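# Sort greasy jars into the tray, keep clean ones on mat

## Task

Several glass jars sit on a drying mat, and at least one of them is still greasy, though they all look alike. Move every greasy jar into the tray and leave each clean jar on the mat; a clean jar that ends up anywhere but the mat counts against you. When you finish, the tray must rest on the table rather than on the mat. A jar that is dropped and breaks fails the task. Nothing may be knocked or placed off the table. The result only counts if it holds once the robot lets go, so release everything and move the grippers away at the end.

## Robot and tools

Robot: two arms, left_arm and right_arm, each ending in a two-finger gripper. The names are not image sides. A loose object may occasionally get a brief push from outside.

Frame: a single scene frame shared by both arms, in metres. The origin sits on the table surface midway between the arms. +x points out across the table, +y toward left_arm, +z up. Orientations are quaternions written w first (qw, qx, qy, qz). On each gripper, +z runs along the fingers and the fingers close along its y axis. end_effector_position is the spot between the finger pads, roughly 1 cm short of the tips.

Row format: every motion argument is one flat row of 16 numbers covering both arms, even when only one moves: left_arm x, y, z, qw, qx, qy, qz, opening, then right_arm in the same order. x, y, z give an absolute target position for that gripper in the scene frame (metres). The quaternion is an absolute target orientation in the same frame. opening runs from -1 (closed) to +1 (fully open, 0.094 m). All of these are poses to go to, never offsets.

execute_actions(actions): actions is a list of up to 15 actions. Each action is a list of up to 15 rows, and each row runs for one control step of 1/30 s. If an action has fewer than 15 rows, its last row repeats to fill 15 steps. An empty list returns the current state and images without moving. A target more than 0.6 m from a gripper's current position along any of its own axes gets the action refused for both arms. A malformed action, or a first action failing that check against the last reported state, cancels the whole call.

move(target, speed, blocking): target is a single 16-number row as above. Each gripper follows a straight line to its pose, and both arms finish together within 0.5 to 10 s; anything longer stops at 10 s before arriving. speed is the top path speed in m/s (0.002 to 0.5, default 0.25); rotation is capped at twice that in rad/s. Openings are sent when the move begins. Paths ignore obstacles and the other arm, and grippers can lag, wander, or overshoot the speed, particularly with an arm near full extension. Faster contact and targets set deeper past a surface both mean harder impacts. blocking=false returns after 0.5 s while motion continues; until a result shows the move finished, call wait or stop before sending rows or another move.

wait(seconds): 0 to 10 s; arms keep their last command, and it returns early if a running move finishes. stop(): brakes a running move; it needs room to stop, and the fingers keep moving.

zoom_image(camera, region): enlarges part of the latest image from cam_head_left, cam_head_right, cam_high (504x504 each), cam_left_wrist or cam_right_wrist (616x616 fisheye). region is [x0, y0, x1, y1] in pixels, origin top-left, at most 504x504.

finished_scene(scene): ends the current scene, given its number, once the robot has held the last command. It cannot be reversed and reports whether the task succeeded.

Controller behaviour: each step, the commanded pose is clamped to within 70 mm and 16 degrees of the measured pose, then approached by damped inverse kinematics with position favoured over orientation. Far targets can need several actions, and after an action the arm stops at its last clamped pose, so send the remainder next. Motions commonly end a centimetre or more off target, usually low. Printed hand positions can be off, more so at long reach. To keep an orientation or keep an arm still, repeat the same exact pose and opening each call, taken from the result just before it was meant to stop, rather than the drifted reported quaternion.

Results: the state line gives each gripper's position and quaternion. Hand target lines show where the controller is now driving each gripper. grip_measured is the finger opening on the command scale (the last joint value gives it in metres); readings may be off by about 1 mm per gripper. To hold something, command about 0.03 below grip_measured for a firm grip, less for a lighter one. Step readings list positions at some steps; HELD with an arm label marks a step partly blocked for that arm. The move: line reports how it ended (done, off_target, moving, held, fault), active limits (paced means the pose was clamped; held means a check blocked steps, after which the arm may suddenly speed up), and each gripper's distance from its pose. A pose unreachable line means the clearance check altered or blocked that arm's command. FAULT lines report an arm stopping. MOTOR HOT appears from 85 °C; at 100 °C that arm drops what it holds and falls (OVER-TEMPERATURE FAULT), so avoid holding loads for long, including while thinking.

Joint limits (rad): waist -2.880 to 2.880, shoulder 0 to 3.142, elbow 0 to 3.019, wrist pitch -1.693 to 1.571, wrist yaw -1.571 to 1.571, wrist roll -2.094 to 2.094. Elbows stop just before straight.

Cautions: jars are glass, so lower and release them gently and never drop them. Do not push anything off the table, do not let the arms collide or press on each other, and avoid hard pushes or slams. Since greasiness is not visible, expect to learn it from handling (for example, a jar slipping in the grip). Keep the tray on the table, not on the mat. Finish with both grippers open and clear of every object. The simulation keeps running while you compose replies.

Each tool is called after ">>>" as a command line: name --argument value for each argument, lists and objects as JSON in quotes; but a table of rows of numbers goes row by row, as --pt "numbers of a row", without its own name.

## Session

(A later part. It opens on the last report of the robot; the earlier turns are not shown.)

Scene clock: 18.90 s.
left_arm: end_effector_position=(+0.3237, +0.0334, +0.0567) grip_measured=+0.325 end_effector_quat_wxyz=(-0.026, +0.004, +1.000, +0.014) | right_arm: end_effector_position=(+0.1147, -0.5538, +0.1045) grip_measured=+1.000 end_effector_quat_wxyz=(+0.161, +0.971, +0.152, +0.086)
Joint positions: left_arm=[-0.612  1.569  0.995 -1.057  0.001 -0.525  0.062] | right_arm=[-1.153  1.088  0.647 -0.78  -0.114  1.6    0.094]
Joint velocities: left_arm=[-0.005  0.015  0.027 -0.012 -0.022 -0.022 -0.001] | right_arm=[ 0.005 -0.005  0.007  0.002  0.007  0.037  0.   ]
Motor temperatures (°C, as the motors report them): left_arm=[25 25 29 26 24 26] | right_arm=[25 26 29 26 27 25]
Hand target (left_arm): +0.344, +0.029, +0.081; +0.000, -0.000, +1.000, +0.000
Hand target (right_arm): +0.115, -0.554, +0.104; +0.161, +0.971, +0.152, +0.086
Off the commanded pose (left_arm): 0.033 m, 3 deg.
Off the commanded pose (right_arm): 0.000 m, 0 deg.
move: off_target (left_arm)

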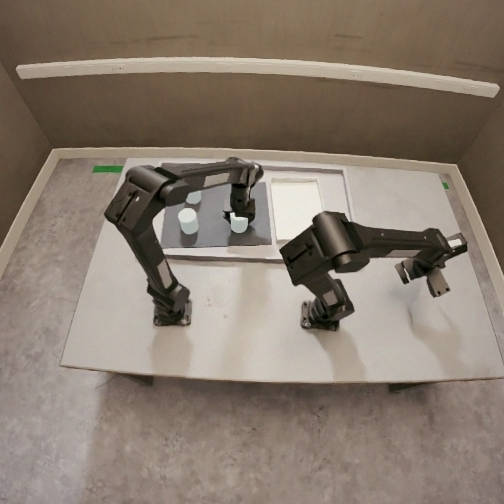

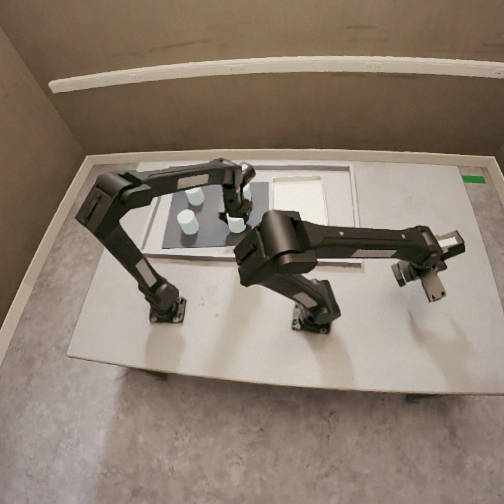

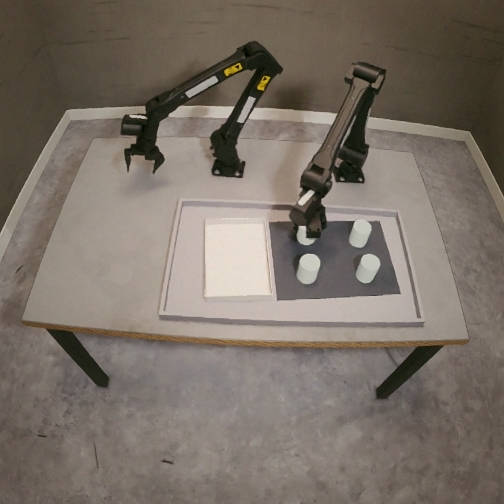

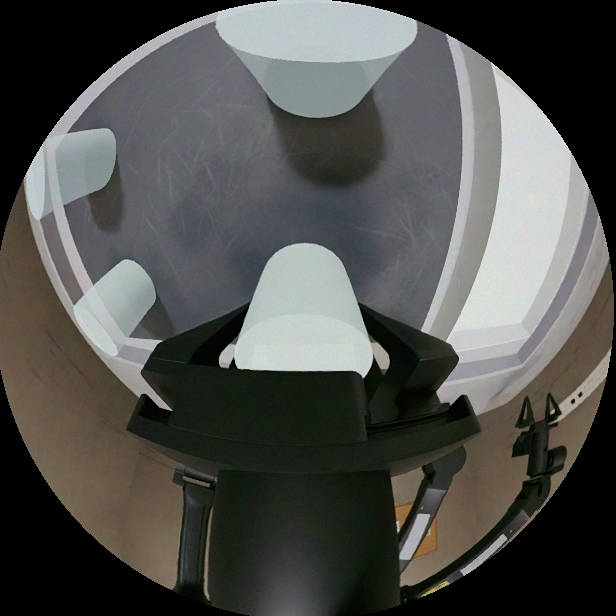

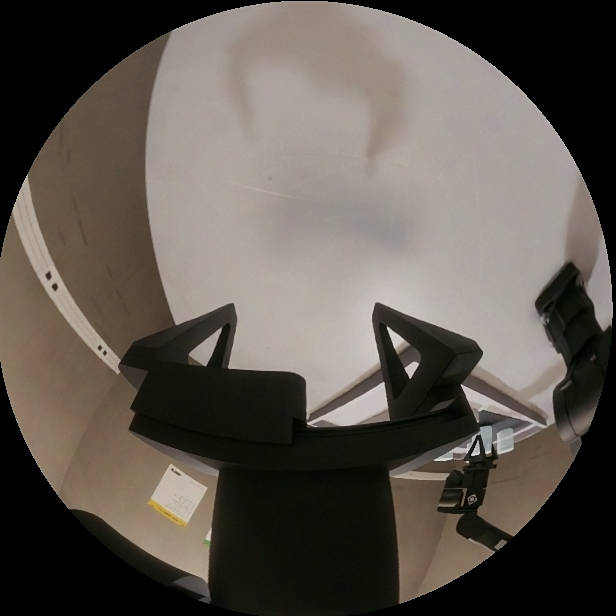

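>>> move --target '[0.336,0.034,0.043,0,0,1,0,0.318,0.1147,-0.5538,0.1045,0.161,0.971,0.152,0.086,1]' --speed 0.03

>>> execute_actions --actions '[[[0.336,0.034,0.043,0,0,1,0,1,0.1147,-0.5538,0.1045,0.161,0.971,0.152,0.086,1]]]'

>>> move --target '[0.345,0.03,0.135,0,0,1,0,1,0.1147,-0.5538,0.1045,0.161,0.971,0.152,0.086,1]' --speed 0.15

>>> move --target '[0.475,0.03,0.125,0,0,1,0,1,0.1147,-0.5538,0.1045,0.161,0.971,0.152,0.086,1]' --speed 0.15

Scene clock: 21.13 s.
left_arm: end_effector_position=(+0.3302, +0.0296, +0.0469) grip_measured=+0.325 end_effector_quat_wxyz=(-0.002, +0.004, +1.000, +0.000) | right_arm: end_effector_position=(+0.1147, -0.5538, +0.1045) grip_measured=+1.000 end_effector_quat_wxyz=(+0.161, +0.971, +0.152, +0.086)
Joint positions: left_arm=[-0.612  1.569  0.966 -0.971  0.001 -0.525  0.062] | right_arm=[-1.153  1.088  0.647 -0.78  -0.114  1.6    0.094]
Joint velocities: left_arm=[ 0.015 -0.015 -0.022  0.012 -0.007 -0.081 -0.   ] | right_arm=[-0.005 -0.015 -0.022 -0.002 -0.007 -0.081  0.   ]
Motor temperatures (°C, as the motors report them): left_arm=[25 25 29 26 24 26] | right_arm=[25 27 29 26 27 25]
Hand target (left_arm): +0.336, +0.034, +0.043; +0.000, -0.000, +1.000, +0.001
Hand target (right_arm): +0.115, -0.554, +0.104; +0.161, +0.971, +0.152, +0.086
Off the commanded pose (left_arm): 0.008 m, 1 deg.
Off the commanded pose (right_arm): 0.000 m, 0 deg.
move: done

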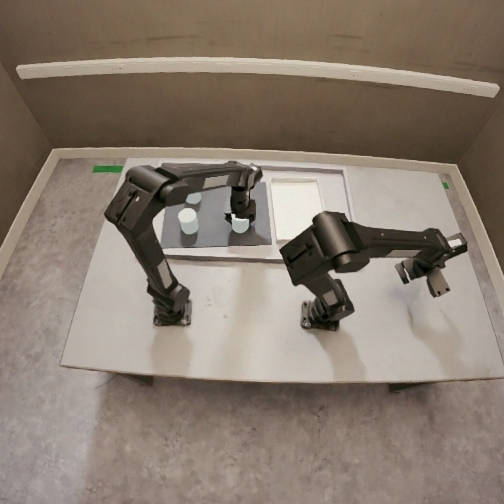

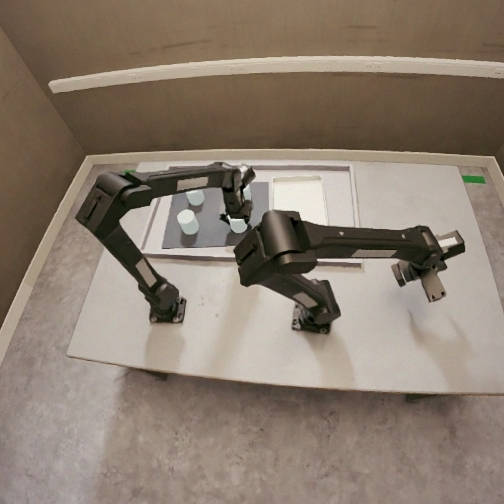

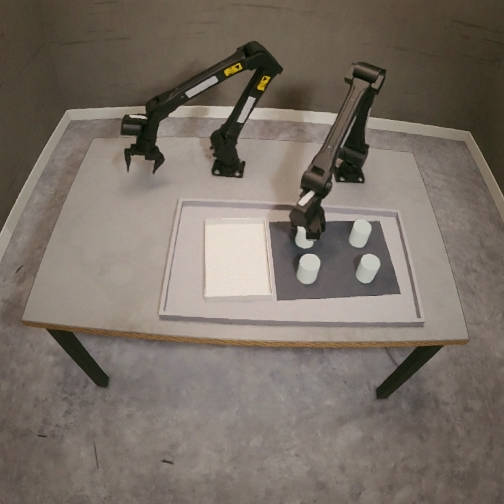

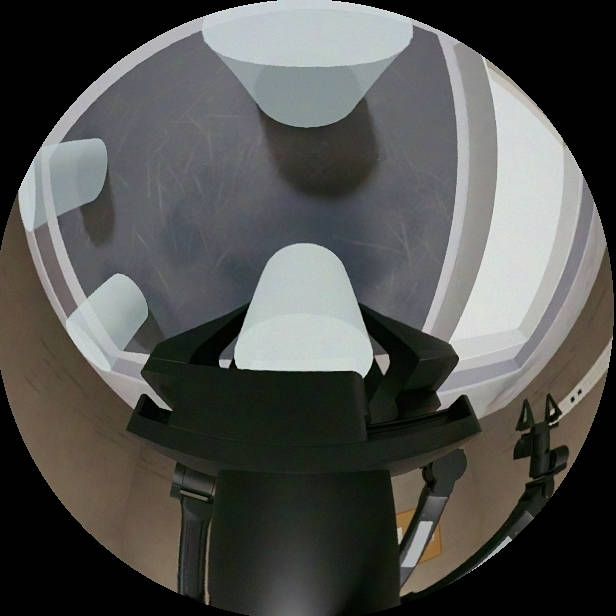

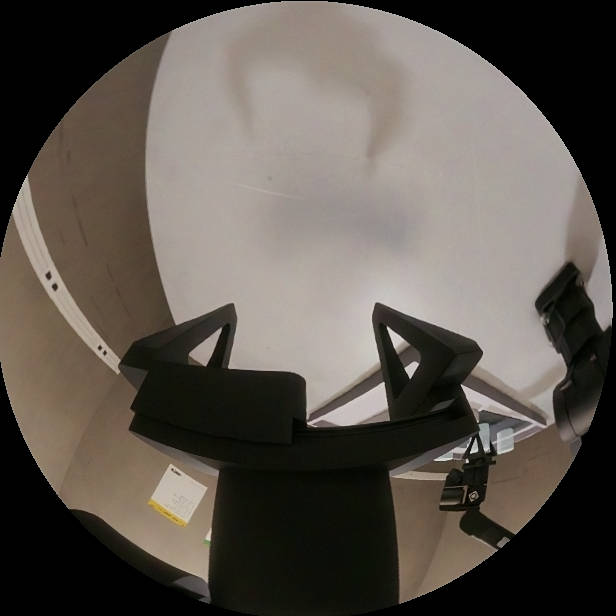

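Scene clock: 21.63 s.
left_arm: end_effector_position=(+0.3306, +0.0294, +0.0469) grip_measured=+1.000 end_effector_quat_wxyz=(-0.001, +0.004, +1.000, -0.000) | right_arm: end_effector_position=(+0.1147, -0.5538, +0.1045) grip_measured=+1.000 end_effector_quat_wxyz=(+0.161, +0.971, +0.152, +0.086)
Joint positions: left_arm=[-0.612  1.569  0.966 -0.969  0.001 -0.525  0.094] | right_arm=[-1.153  1.088  0.647 -0.78  -0.114  1.6    0.094]
Joint velocities: left_arm=[-0.005  0.005  0.007  0.002  0.066 -0.022  0.   ] | right_arm=[ 0.005 -0.015 -0.002 -0.012 -0.007  0.037  0.   ]
Motor temperatures (°C, as the motors report them): left_arm=[25 25 29 26 24 26] | right_arm=[25 27 29 26 27 25]
Hand target (left_arm): +0.336, +0.034, +0.043; +0.000, -0.000, +1.000, +0.000
Hand target (right_arm): +0.115, -0.554, +0.104; +0.161, +0.971, +0.152, +0.086
Off the commanded pose (left_arm): 0.008 m, 0 deg.
Off the commanded pose (right_arm): 0.000 m, 0 deg.
Step readings (end_effector_position):
0: left_arm (+0.3302, +0.0296, +0.0469) | right_arm (+0.1147, -0.5538, +0.1045)
1: left_arm (+0.3303, +0.0296, +0.0469) | right_arm (+0.1147, -0.5538, +0.1045)
2: left_arm (+0.3304, +0.0295, +0.0469) | right_arm (+0.1147, -0.5538, +0.1045)
4: left_arm (+0.3305, +0.0294, +0.0469) | right_arm (+0.1147, -0.5538, +0.1045)
8: left_arm (+0.3306, +0.0294, +0.0469) | right_arm (+0.1147, -0.5538, +0.1045)
15: end_effector_position above

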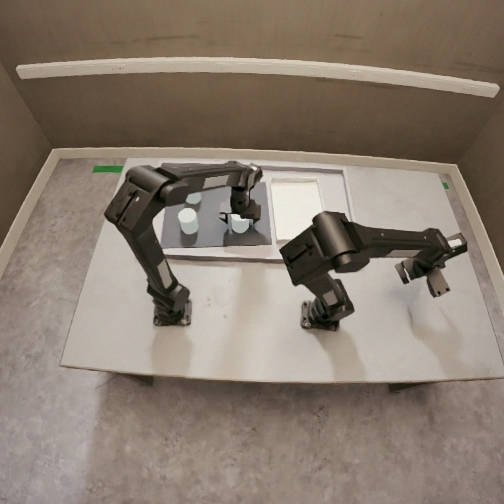

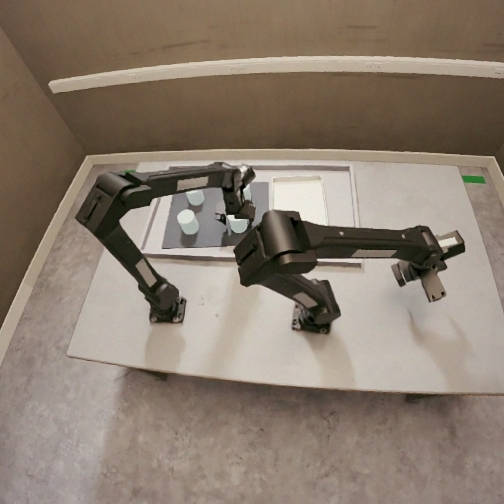

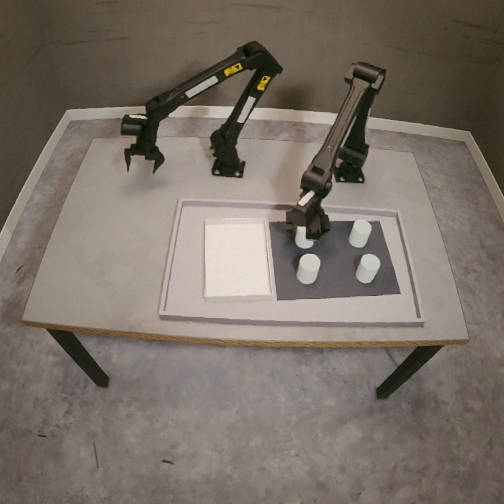

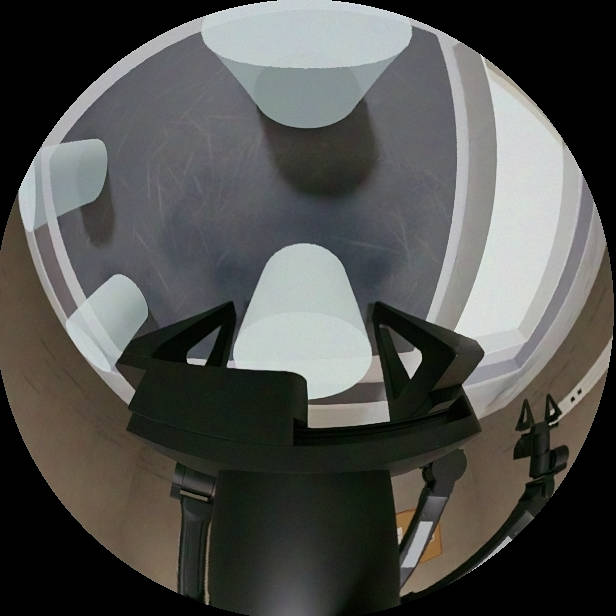

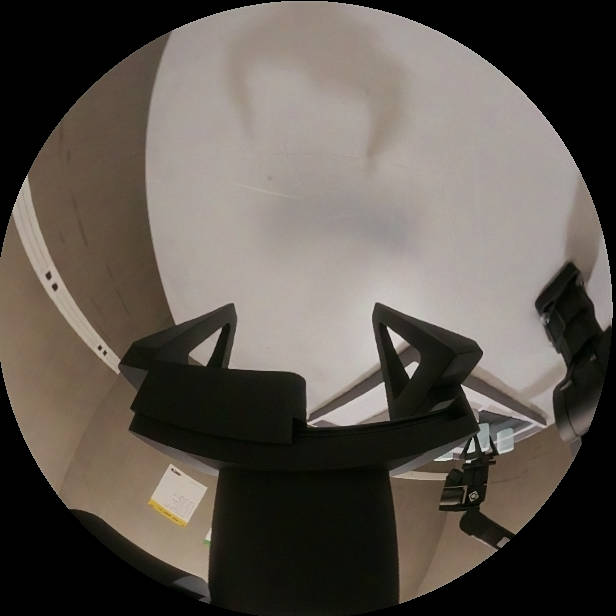

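Scene clock: 22.60 s.
left_arm: end_effector_position=(+0.3283, +0.0316, +0.1179) grip_measured=+1.000 end_effector_quat_wxyz=(-0.017, +0.004, +1.000, +0.009) | right_arm: end_effector_position=(+0.1147, -0.5538, +0.1045) grip_measured=+1.000 end_effector_quat_wxyz=(+0.161, +0.971, +0.152, +0.086)
Joint positions: left_arm=[-0.61   1.489  1.085 -1.207  0.001 -0.523  0.094] | right_arm=[-1.153  1.088  0.647 -0.78  -0.114  1.6    0.094]
Joint velocities: left_arm=[-0.005 -0.034  0.007 -0.012 -0.022 -0.022  0.   ] | right_arm=[ 0.005 -0.005  0.002 -0.002 -0.007 -0.066  0.   ]
Motor temperatures (°C, as the motors report them): left_arm=[25 25 29 26 24 26] | right_arm=[25 27 29 26 27 25]
Hand target (left_arm): +0.343, +0.031, +0.136; +0.000, -0.000, +1.000, +0.000
Hand target (right_arm): +0.115, -0.554, +0.104; +0.161, +0.971, +0.152, +0.086
Off the commanded pose (left_arm): 0.024 m, 2 deg.
Off the commanded pose (right_arm): 0.000 m, 0 deg.
move: off_target (left_arm)

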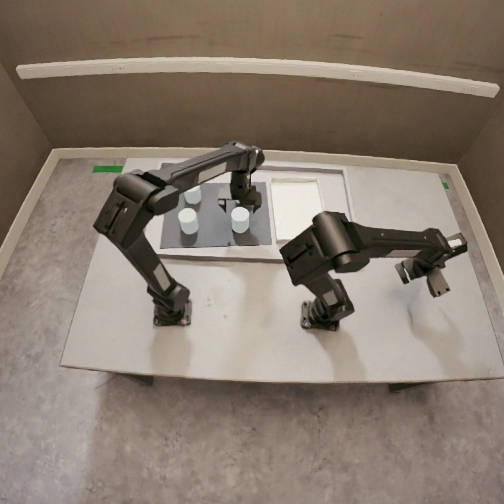

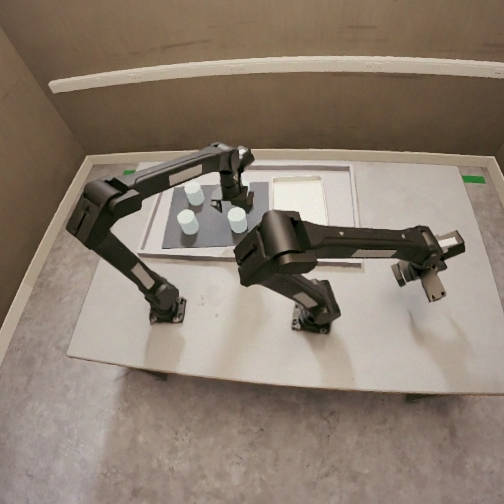

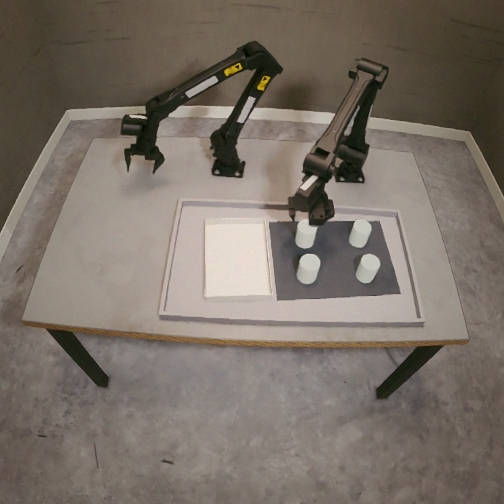

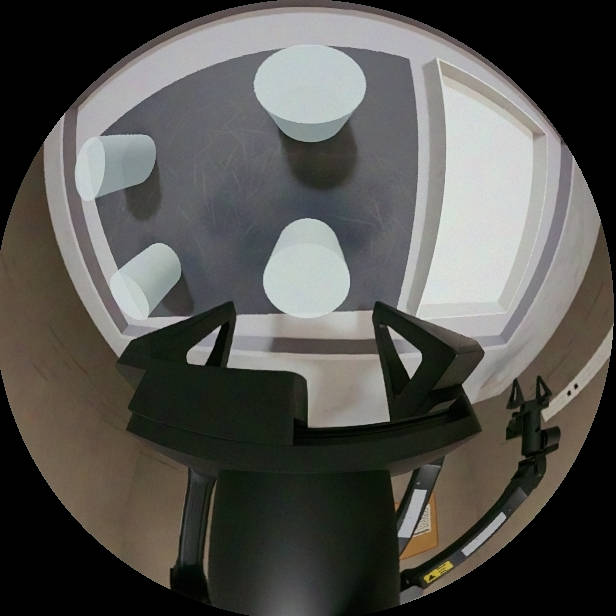

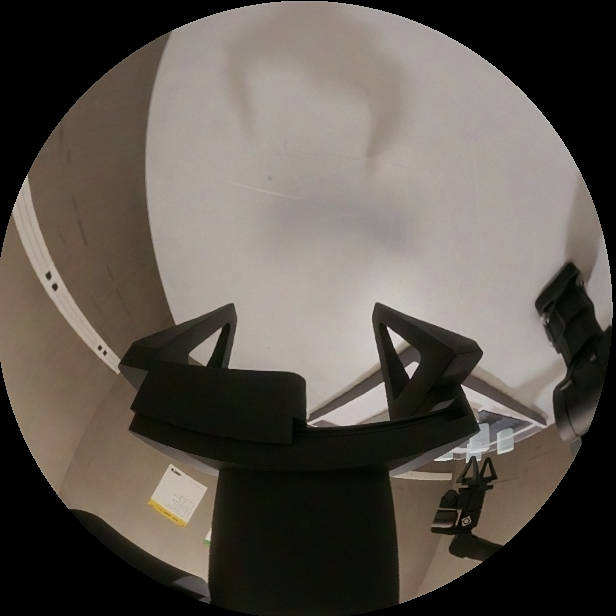

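Scene clock: 23.97 s.
left_arm: end_effector_position=(+0.4578, +0.0298, +0.1155) grip_measured=+1.000 end_effector_quat_wxyz=(-0.012, +0.001, +1.000, +0.005) | right_arm: end_effector_position=(+0.1147, -0.5538, +0.1045) grip_measured=+1.000 end_effector_quat_wxyz=(+0.161, +0.971, +0.152, +0.086)
Joint positions: left_arm=[-0.486  1.768  1.428 -1.256  0.    -0.405  0.094] | right_arm=[-1.153  1.088  0.647 -0.78  -0.114  1.6    0.094]
Joint velocities: left_arm=[ 0.005 -0.005 -0.012 -0.012 -0.037  0.066  0.   ] | right_arm=[-0.005  0.005 -0.007 -0.007 -0.037  0.037  0.   ]
Motor temperatures (°C, as the motors report them): left_arm=[25 26 29 26 24 26] | right_arm=[25 27 29 26 27 25]
Hand target (left_arm): +0.474, +0.030, +0.127; +0.001, +0.000, +1.000, +0.001
Hand target (right_arm): +0.115, -0.554, +0.104; +0.161, +0.971, +0.152, +0.086
Off the commanded pose (left_arm): 0.020 m, 1 deg.
Off the commanded pose (right_arm): 0.000 m, 0 deg.
move: off_target (left_arm)

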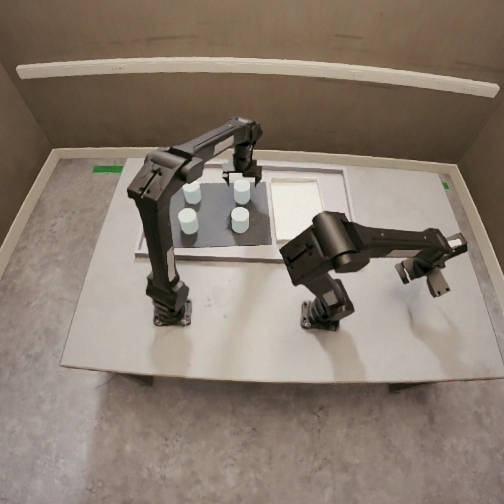

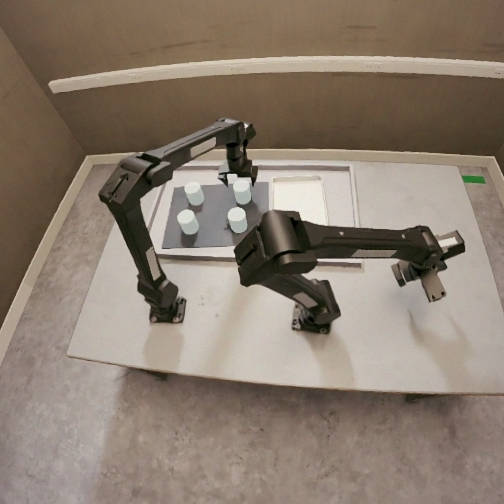

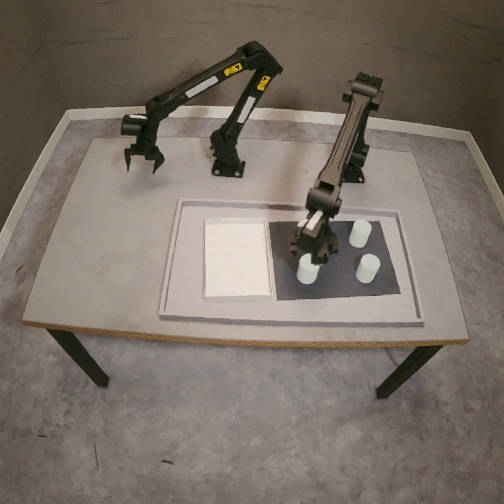

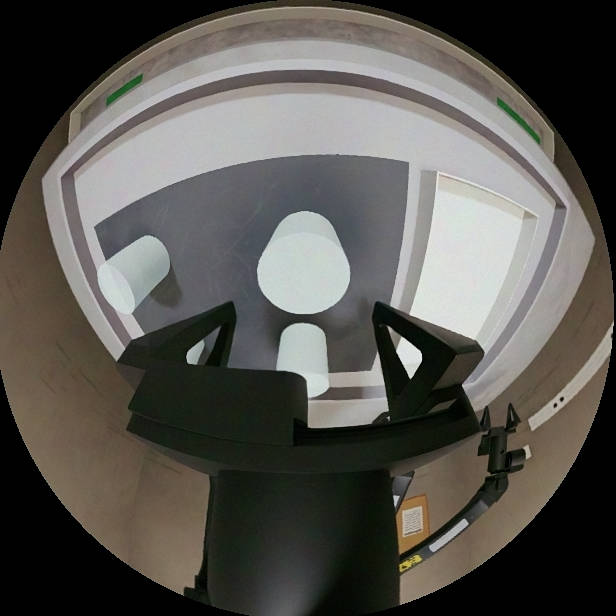

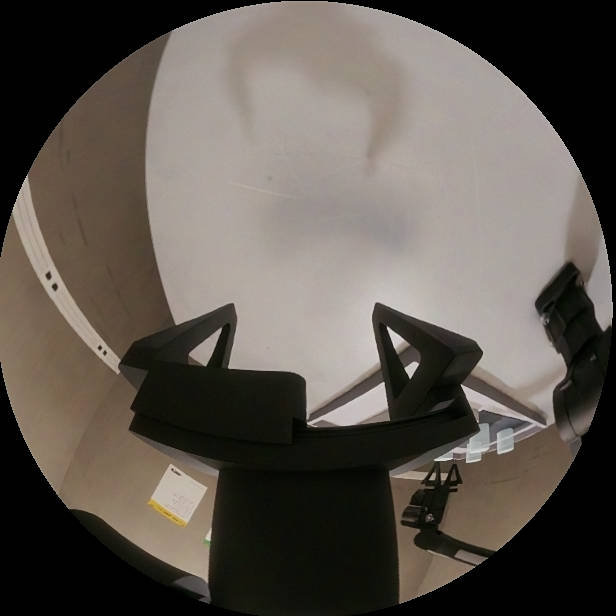

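>>> move --target '[0.471,0.032,0.042,0,0,1,0,1,0.1147,-0.5538,0.1045,0.161,0.971,0.152,0.086,1]' --speed 0.07

Scene clock: 25.53 s.
left_arm: end_effector_position=(+0.4674, +0.0257, +0.0478) grip_measured=+1.000 end_effector_quat_wxyz=(-0.000, +0.003, +1.000, -0.000) | right_arm: end_effector_position=(+0.1147, -0.5538, +0.1045) grip_measured=+1.000 end_effector_quat_wxyz=(+0.161, +0.971, +0.152, +0.086)
Joint positions: left_arm=[-0.486  1.849  1.352 -1.074  0.    -0.402  0.094] | right_arm=[-1.153  1.088  0.647 -0.78  -0.114  1.6    0.094]
Joint velocities: left_arm=[-0.005  0.005  0.007  0.002 -0.051 -0.022  0.   ] | right_arm=[-0.024 -0.015 -0.002  0.022 -0.007 -0.037  0.   ]
Motor temperatures (°C, as the motors report them): left_arm=[25 26 29 26 24 26] | right_arm=[25 27 29 26 27 25]
Hand target (left_arm): +0.472, +0.031, +0.042; +0.000, -0.000, +1.000, +0.000
Hand target (right_arm): +0.115, -0.554, +0.104; +0.161, +0.971, +0.152, +0.086
Off the commanded pose (left_arm): 0.009 m, 0 deg.
Off the commanded pose (right_arm): 0.000 m, 0 deg.
move: done

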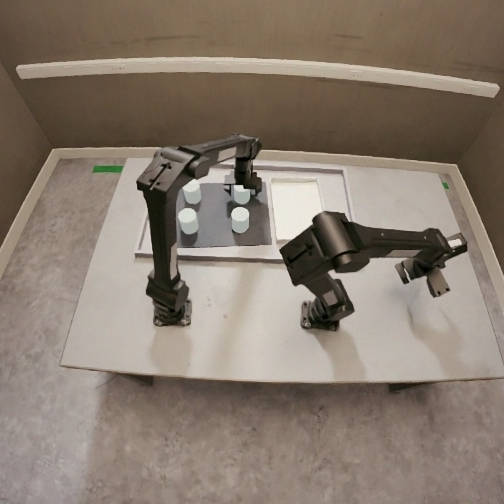

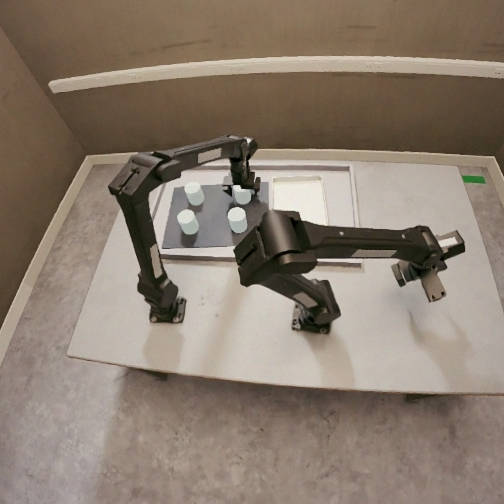

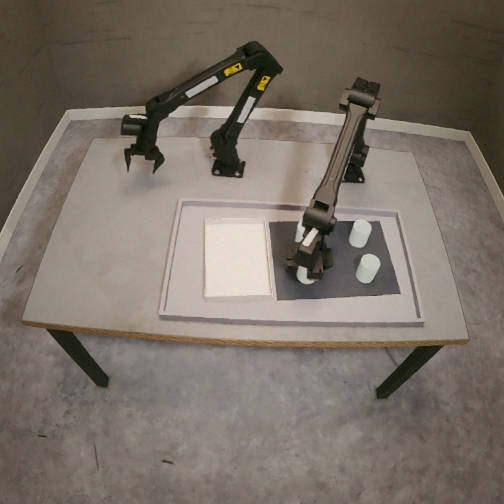

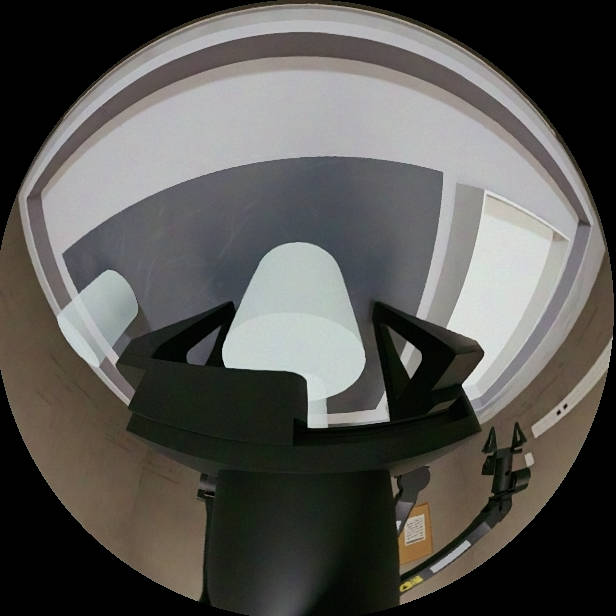

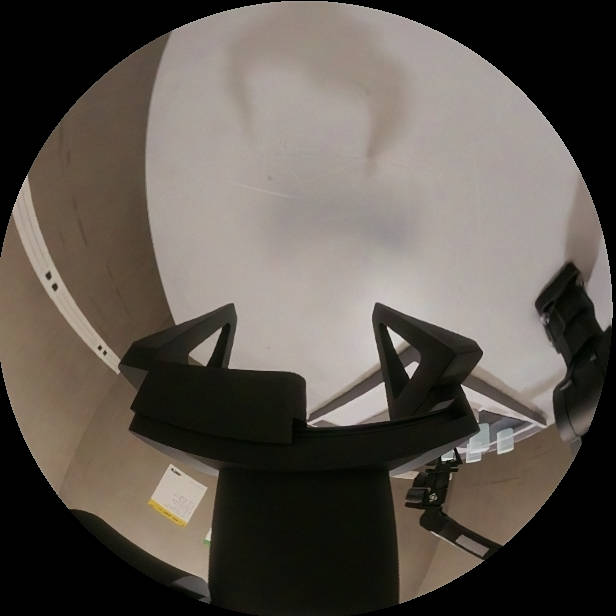

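>>> execute_actions --actions '[[[0.472,0.038,0.042,0,0,1,0,0.6,0.1147,-0.5538,0.1045,0.161,0.971,0.152,0.086,1]],[[0.472,0.038,0.042,0,0,1,0,0.45,0.1147,-0.5538,0.1045,0.161,0.971,0.152,0.086,1],[0.472,0.038,0.042,0,0,1,0,0.45,0.1147,-0.5538,0.1045,0.161,0.971,0.152,0.086,1],[0.472,0.038,0.042,0,0,1,0,0.43,0.1147,-0.5538,0.1045,0.161,0.971,0.152,0.086,1],[0.472,0.038,0.042,0,0,1,0,0.41,0.1147,-0.5538,0.1045,0.161,0.971,0.152,0.086,1],[0.472,0.038,0.042,0,0,1,0,0.39,0.1147,-0.5538,0.1045,0.161,0.971,0.152,0.086,1],[0.472,0.038,0.042,0,0,1,0,0.37,0.1147,-0.5538,0.1045,0.161,0.971,0.152,0.086,1],[0.472,0.038,0.042,0,0,1,0,0.36,0.1147,-0.5538,0.1045,0.161,0.971,0.152,0.086,1],[0.472,0.038,0.042,0,0,1,0,0.35,0.1147,-0.5538,0.1045,0.161,0.971,0.152,0.086,1],[0.472,0.038,0.042,0,0,1,0,0.34,0.1147,-0.5538,0.1045,0.161,0.971,0.152,0.086,1]]]'

Scene clock: 26.70 s.
left_arm: end_effector_position=(+0.4676, +0.0319, +0.0452) grip_measured=+0.343 end_effector_quat_wxyz=(-0.002, +0.003, +1.000, +0.001) | right_arm: end_effector_position=(+0.1147, -0.5538, +0.1045) grip_measured=+1.000 end_effector_quat_wxyz=(+0.161, +0.971, +0.152, +0.086)
Joint positions: left_arm=[-0.475  1.849  1.344 -1.069  0.    -0.39   0.063] | right_arm=[-1.153  1.088  0.647 -0.78  -0.114  1.6    0.094]
Joint velocities: left_arm=[-0.005 -0.024  0.002 -0.017  0.007 -0.051  0.   ] | right_arm=[-0.024  0.005 -0.007 -0.012 -0.007 -0.051  0.   ]
Motor temperatures (°C, as the motors report them): left_arm=[25 26 29 26 24 26] | right_arm=[25 27 29 26 27 25]
Hand target (left_arm): +0.472, +0.038, +0.042; +0.000, +0.000, +1.000, +0.000
Hand target (right_arm): +0.115, -0.554, +0.104; +0.161, +0.971, +0.152, +0.086
Off the commanded pose (left_arm): 0.008 m, 0 deg.
Off the commanded pose (right_arm): 0.000 m, 0 deg.
Step readings (end_effector_position; steps 1 to 15: 1st action; 16 to 30: 2nd action):
0: left_arm (+0.4674, +0.0257, +0.0478) | right_arm (+0.1147, -0.5538, +0.1045)
1: left_arm (+0.4672, +0.0260, +0.0475) | right_arm (+0.1147, -0.5538, +0.1045)
2: left_arm (+0.4672, +0.0264, +0.0471) | right_arm (+0.1147, -0.5538, +0.1045)
4: left_arm (+0.4667, +0.0282, +0.0461) | right_arm (+0.1147, -0.5538, +0.1045)
8: left_arm (+0.4669, +0.0316, +0.0452) | right_arm (+0.1147, -0.5538, +0.1045)
15: left_arm (+0.4672, +0.0321, +0.0452) | right_arm (+0.1147, -0.5538, +0.1045)
16: left_arm (+0.4672, +0.0321, +0.0452) | right_arm (+0.1147, -0.5538, +0.1045)
17: left_arm (+0.4672, +0.0321, +0.0452) | right_arm (+0.1147, -0.5538, +0.1045)
19: left_arm (+0.4672, +0.0321, +0.0452) | right_arm (+0.1147, -0.5538, +0.1045)
23: left_arm (+0.4676, +0.0319, +0.0452) | right_arm (+0.1147, -0.5538, +0.1045)
30: end_effector_position above

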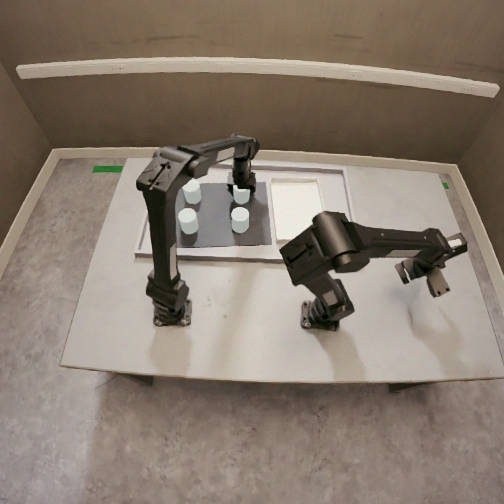

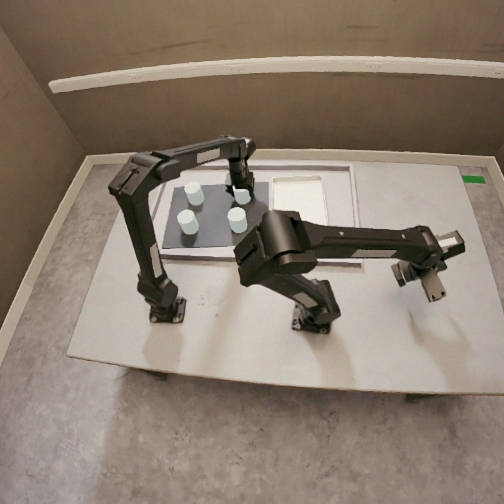

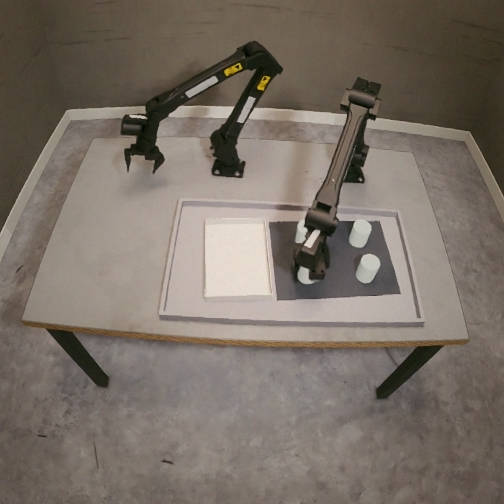

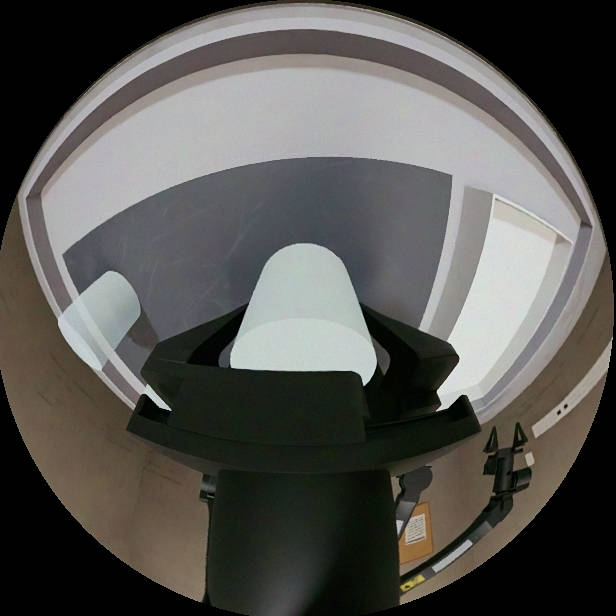

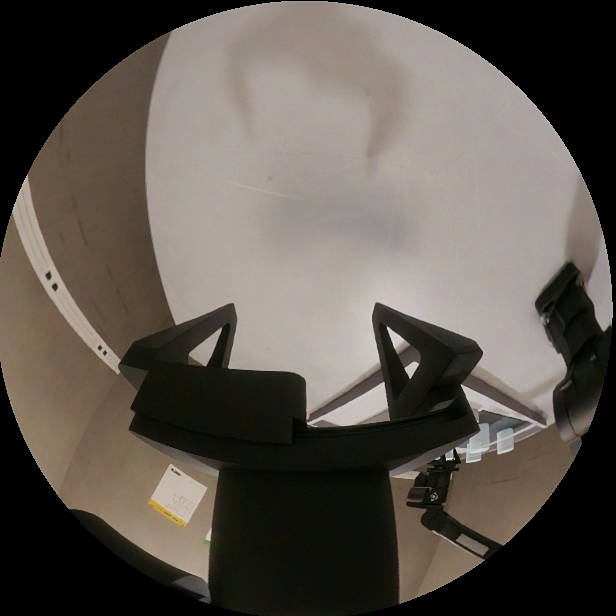

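>>> execute_actions --actions '[[[0.472,0.038,0.042,0,0,1,0,0.33,0.1147,-0.5538,0.1045,0.161,0.971,0.152,0.086,1],[0.472,0.038,0.042,0,0,1,0,0.325,0.1147,-0.5538,0.1045,0.161,0.971,0.152,0.086,1],[0.472,0.038,0.042,0,0,1,0,0.318,0.1147,-0.5538,0.1045,0.161,0.971,0.152,0.086,1]]]'

>>> move --target '[0.482,0.033,0.078,0,0,1,0,0.318,0.1147,-0.5538,0.1045,0.161,0.971,0.152,0.086,1]' --speed 0.03

Scene clock: 27.30 s.
left_arm: end_effector_position=(+0.4676, +0.0319, +0.0452) grip_measured=+0.328 end_effector_quat_wxyz=(-0.002, +0.003, +1.000, +0.001) | right_arm: end_effector_position=(+0.1147, -0.5538, +0.1045) grip_measured=+1.000 end_effector_quat_wxyz=(+0.161, +0.971, +0.152, +0.086)
Joint positions: left_arm=[-0.475  1.849  1.344 -1.069  0.    -0.39   0.062] | right_arm=[-1.153  1.088  0.647 -0.78  -0.114  1.6    0.094]
Joint velocities: left_arm=[ 0.005 -0.015 -0.017  0.002 -0.022 -0.051 -0.   ] | right_arm=[-0.005  0.005  0.017  0.012  0.051  0.007  0.   ]
Motor temperatures (°C, as the motors report them): left_arm=[25 26 29 26 24 26] | right_arm=[25 27 29 26 27 25]
Hand target (left_arm): +0.472, +0.038, +0.042; +0.000, -0.000, +1.000, +0.000
Hand target (right_arm): +0.115, -0.554, +0.104; +0.161, +0.971, +0.152, +0.086
Off the commanded pose (left_arm): 0.008 m, 0 deg.
Off the commanded pose (right_arm): 0.000 m, 0 deg.
Step readings (end_effector_position):
0: left_arm (+0.4676, +0.0319, +0.0452) | right_arm (+0.1147, -0.5538, +0.1045)
1: left_arm (+0.4676, +0.0319, +0.0452) | right_arm (+0.1147, -0.5538, +0.1045)
2: left_arm (+0.4676, +0.0319, +0.0452) | right_arm (+0.1147, -0.5538, +0.1045)
4: left_arm (+0.4676, +0.0319, +0.0452) | right_arm (+0.1147, -0.5538, +0.1045)
8: left_arm (+0.4676, +0.0319, +0.0452) | right_arm (+0.1147, -0.5538, +0.1045)
15: end_effector_position above

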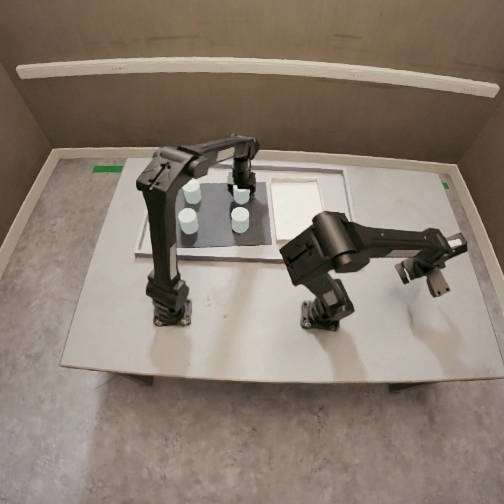

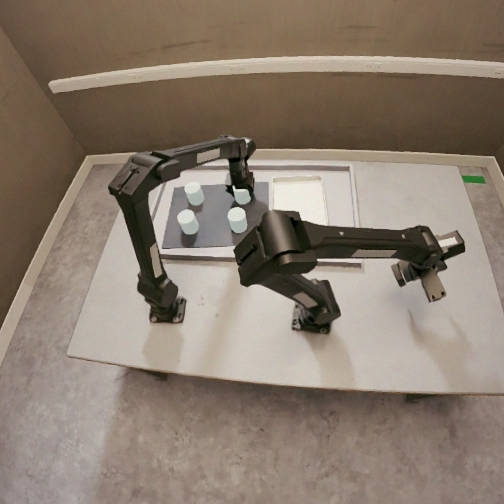

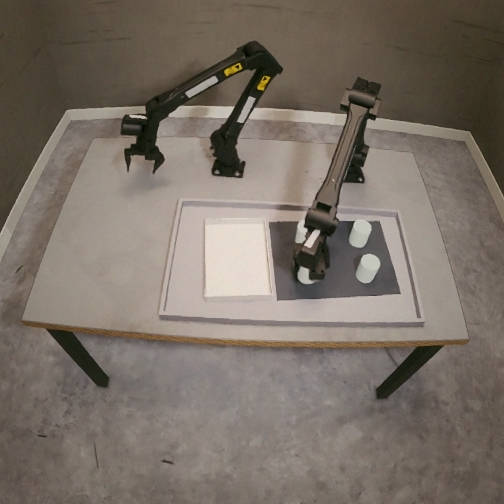

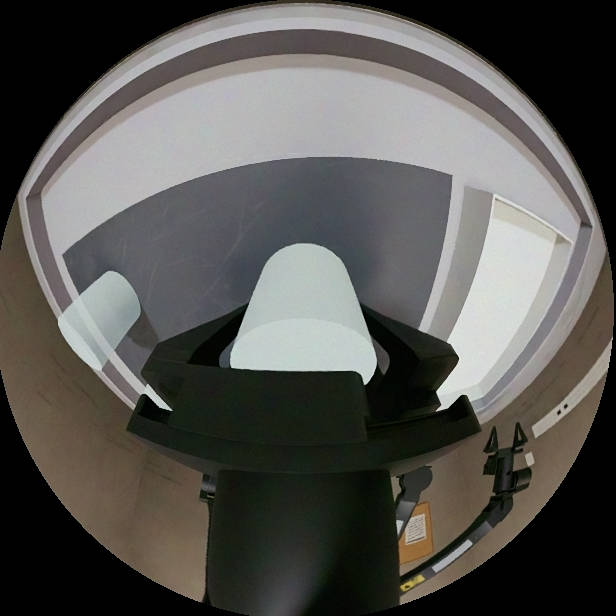

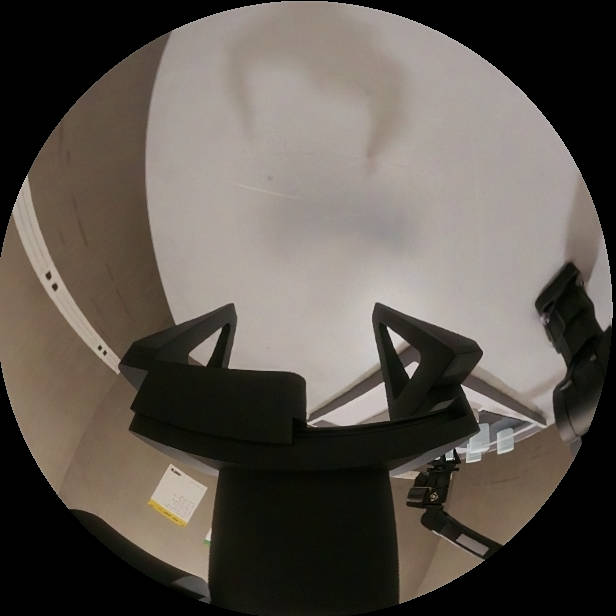

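Scene clock: 28.80 s.
left_arm: end_effector_position=(+0.4598, +0.0352, +0.0536) grip_measured=+0.328 end_effector_quat_wxyz=(-0.026, +0.003, +1.000, +0.011) | right_arm: end_effector_position=(+0.1147, -0.5538, +0.1045) grip_measured=+1.000 end_effector_quat_wxyz=(+0.161, +0.971, +0.152, +0.086)
Joint positions: left_arm=[-0.475  1.849  1.368 -1.145  0.    -0.39   0.062] | right_arm=[-1.153  1.088  0.647 -0.78  -0.114  1.6    0.094]
Joint velocities: left_arm=[ 0.005  0.005 -0.002 -0.022 -0.022  0.007 -0.   ] | right_arm=[-0.015  0.005 -0.007  0.007  0.022 -0.037  0.   ]
Motor temperatures (°C, as the motors report them): left_arm=[25 26 29 26 24 26] | right_arm=[25 27 29 26 27 25]
Hand target (left_arm): +0.480, +0.034, +0.079; +0.000, -0.000, +1.000, +0.000
Hand target (right_arm): +0.115, -0.554, +0.104; +0.161, +0.971, +0.152, +0.086
Off the commanded pose (left_arm): 0.033 m, 3 deg.
Off the commanded pose (right_arm): 0.000 m, 0 deg.
move: off_target (left_arm)

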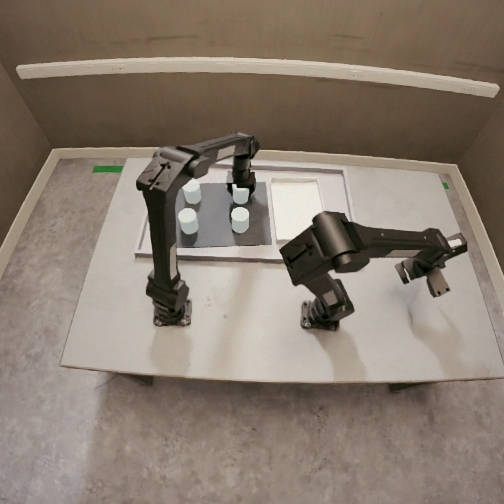

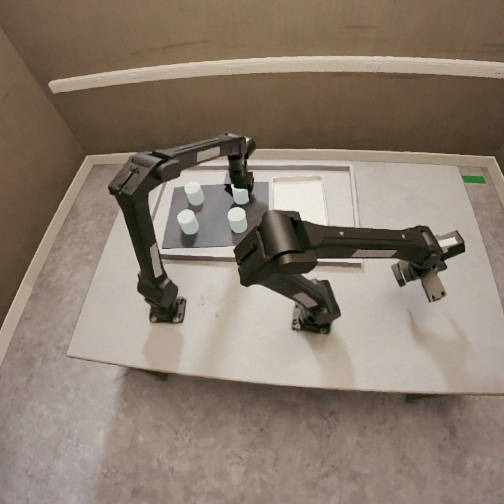

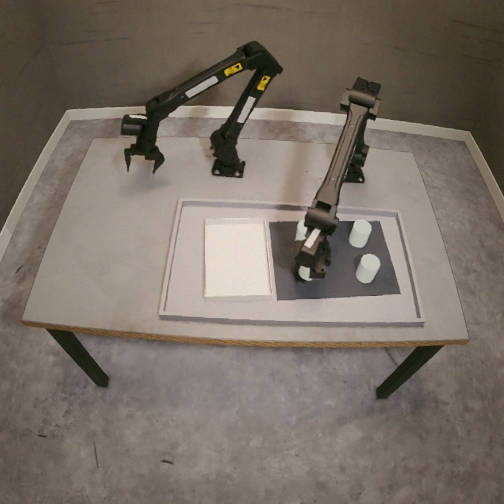

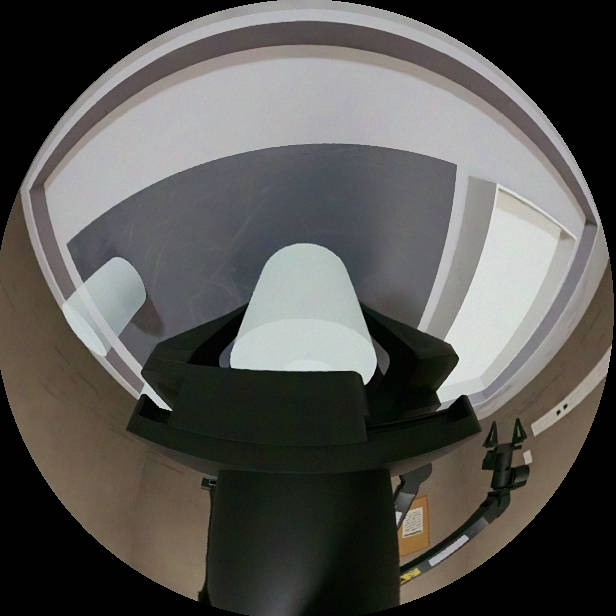

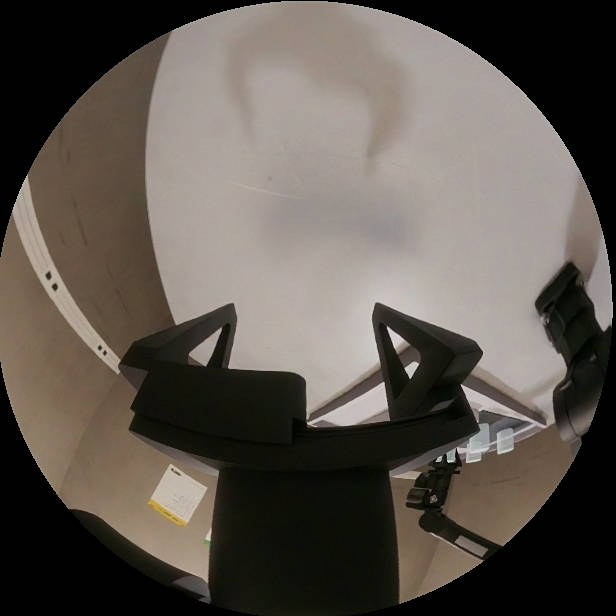

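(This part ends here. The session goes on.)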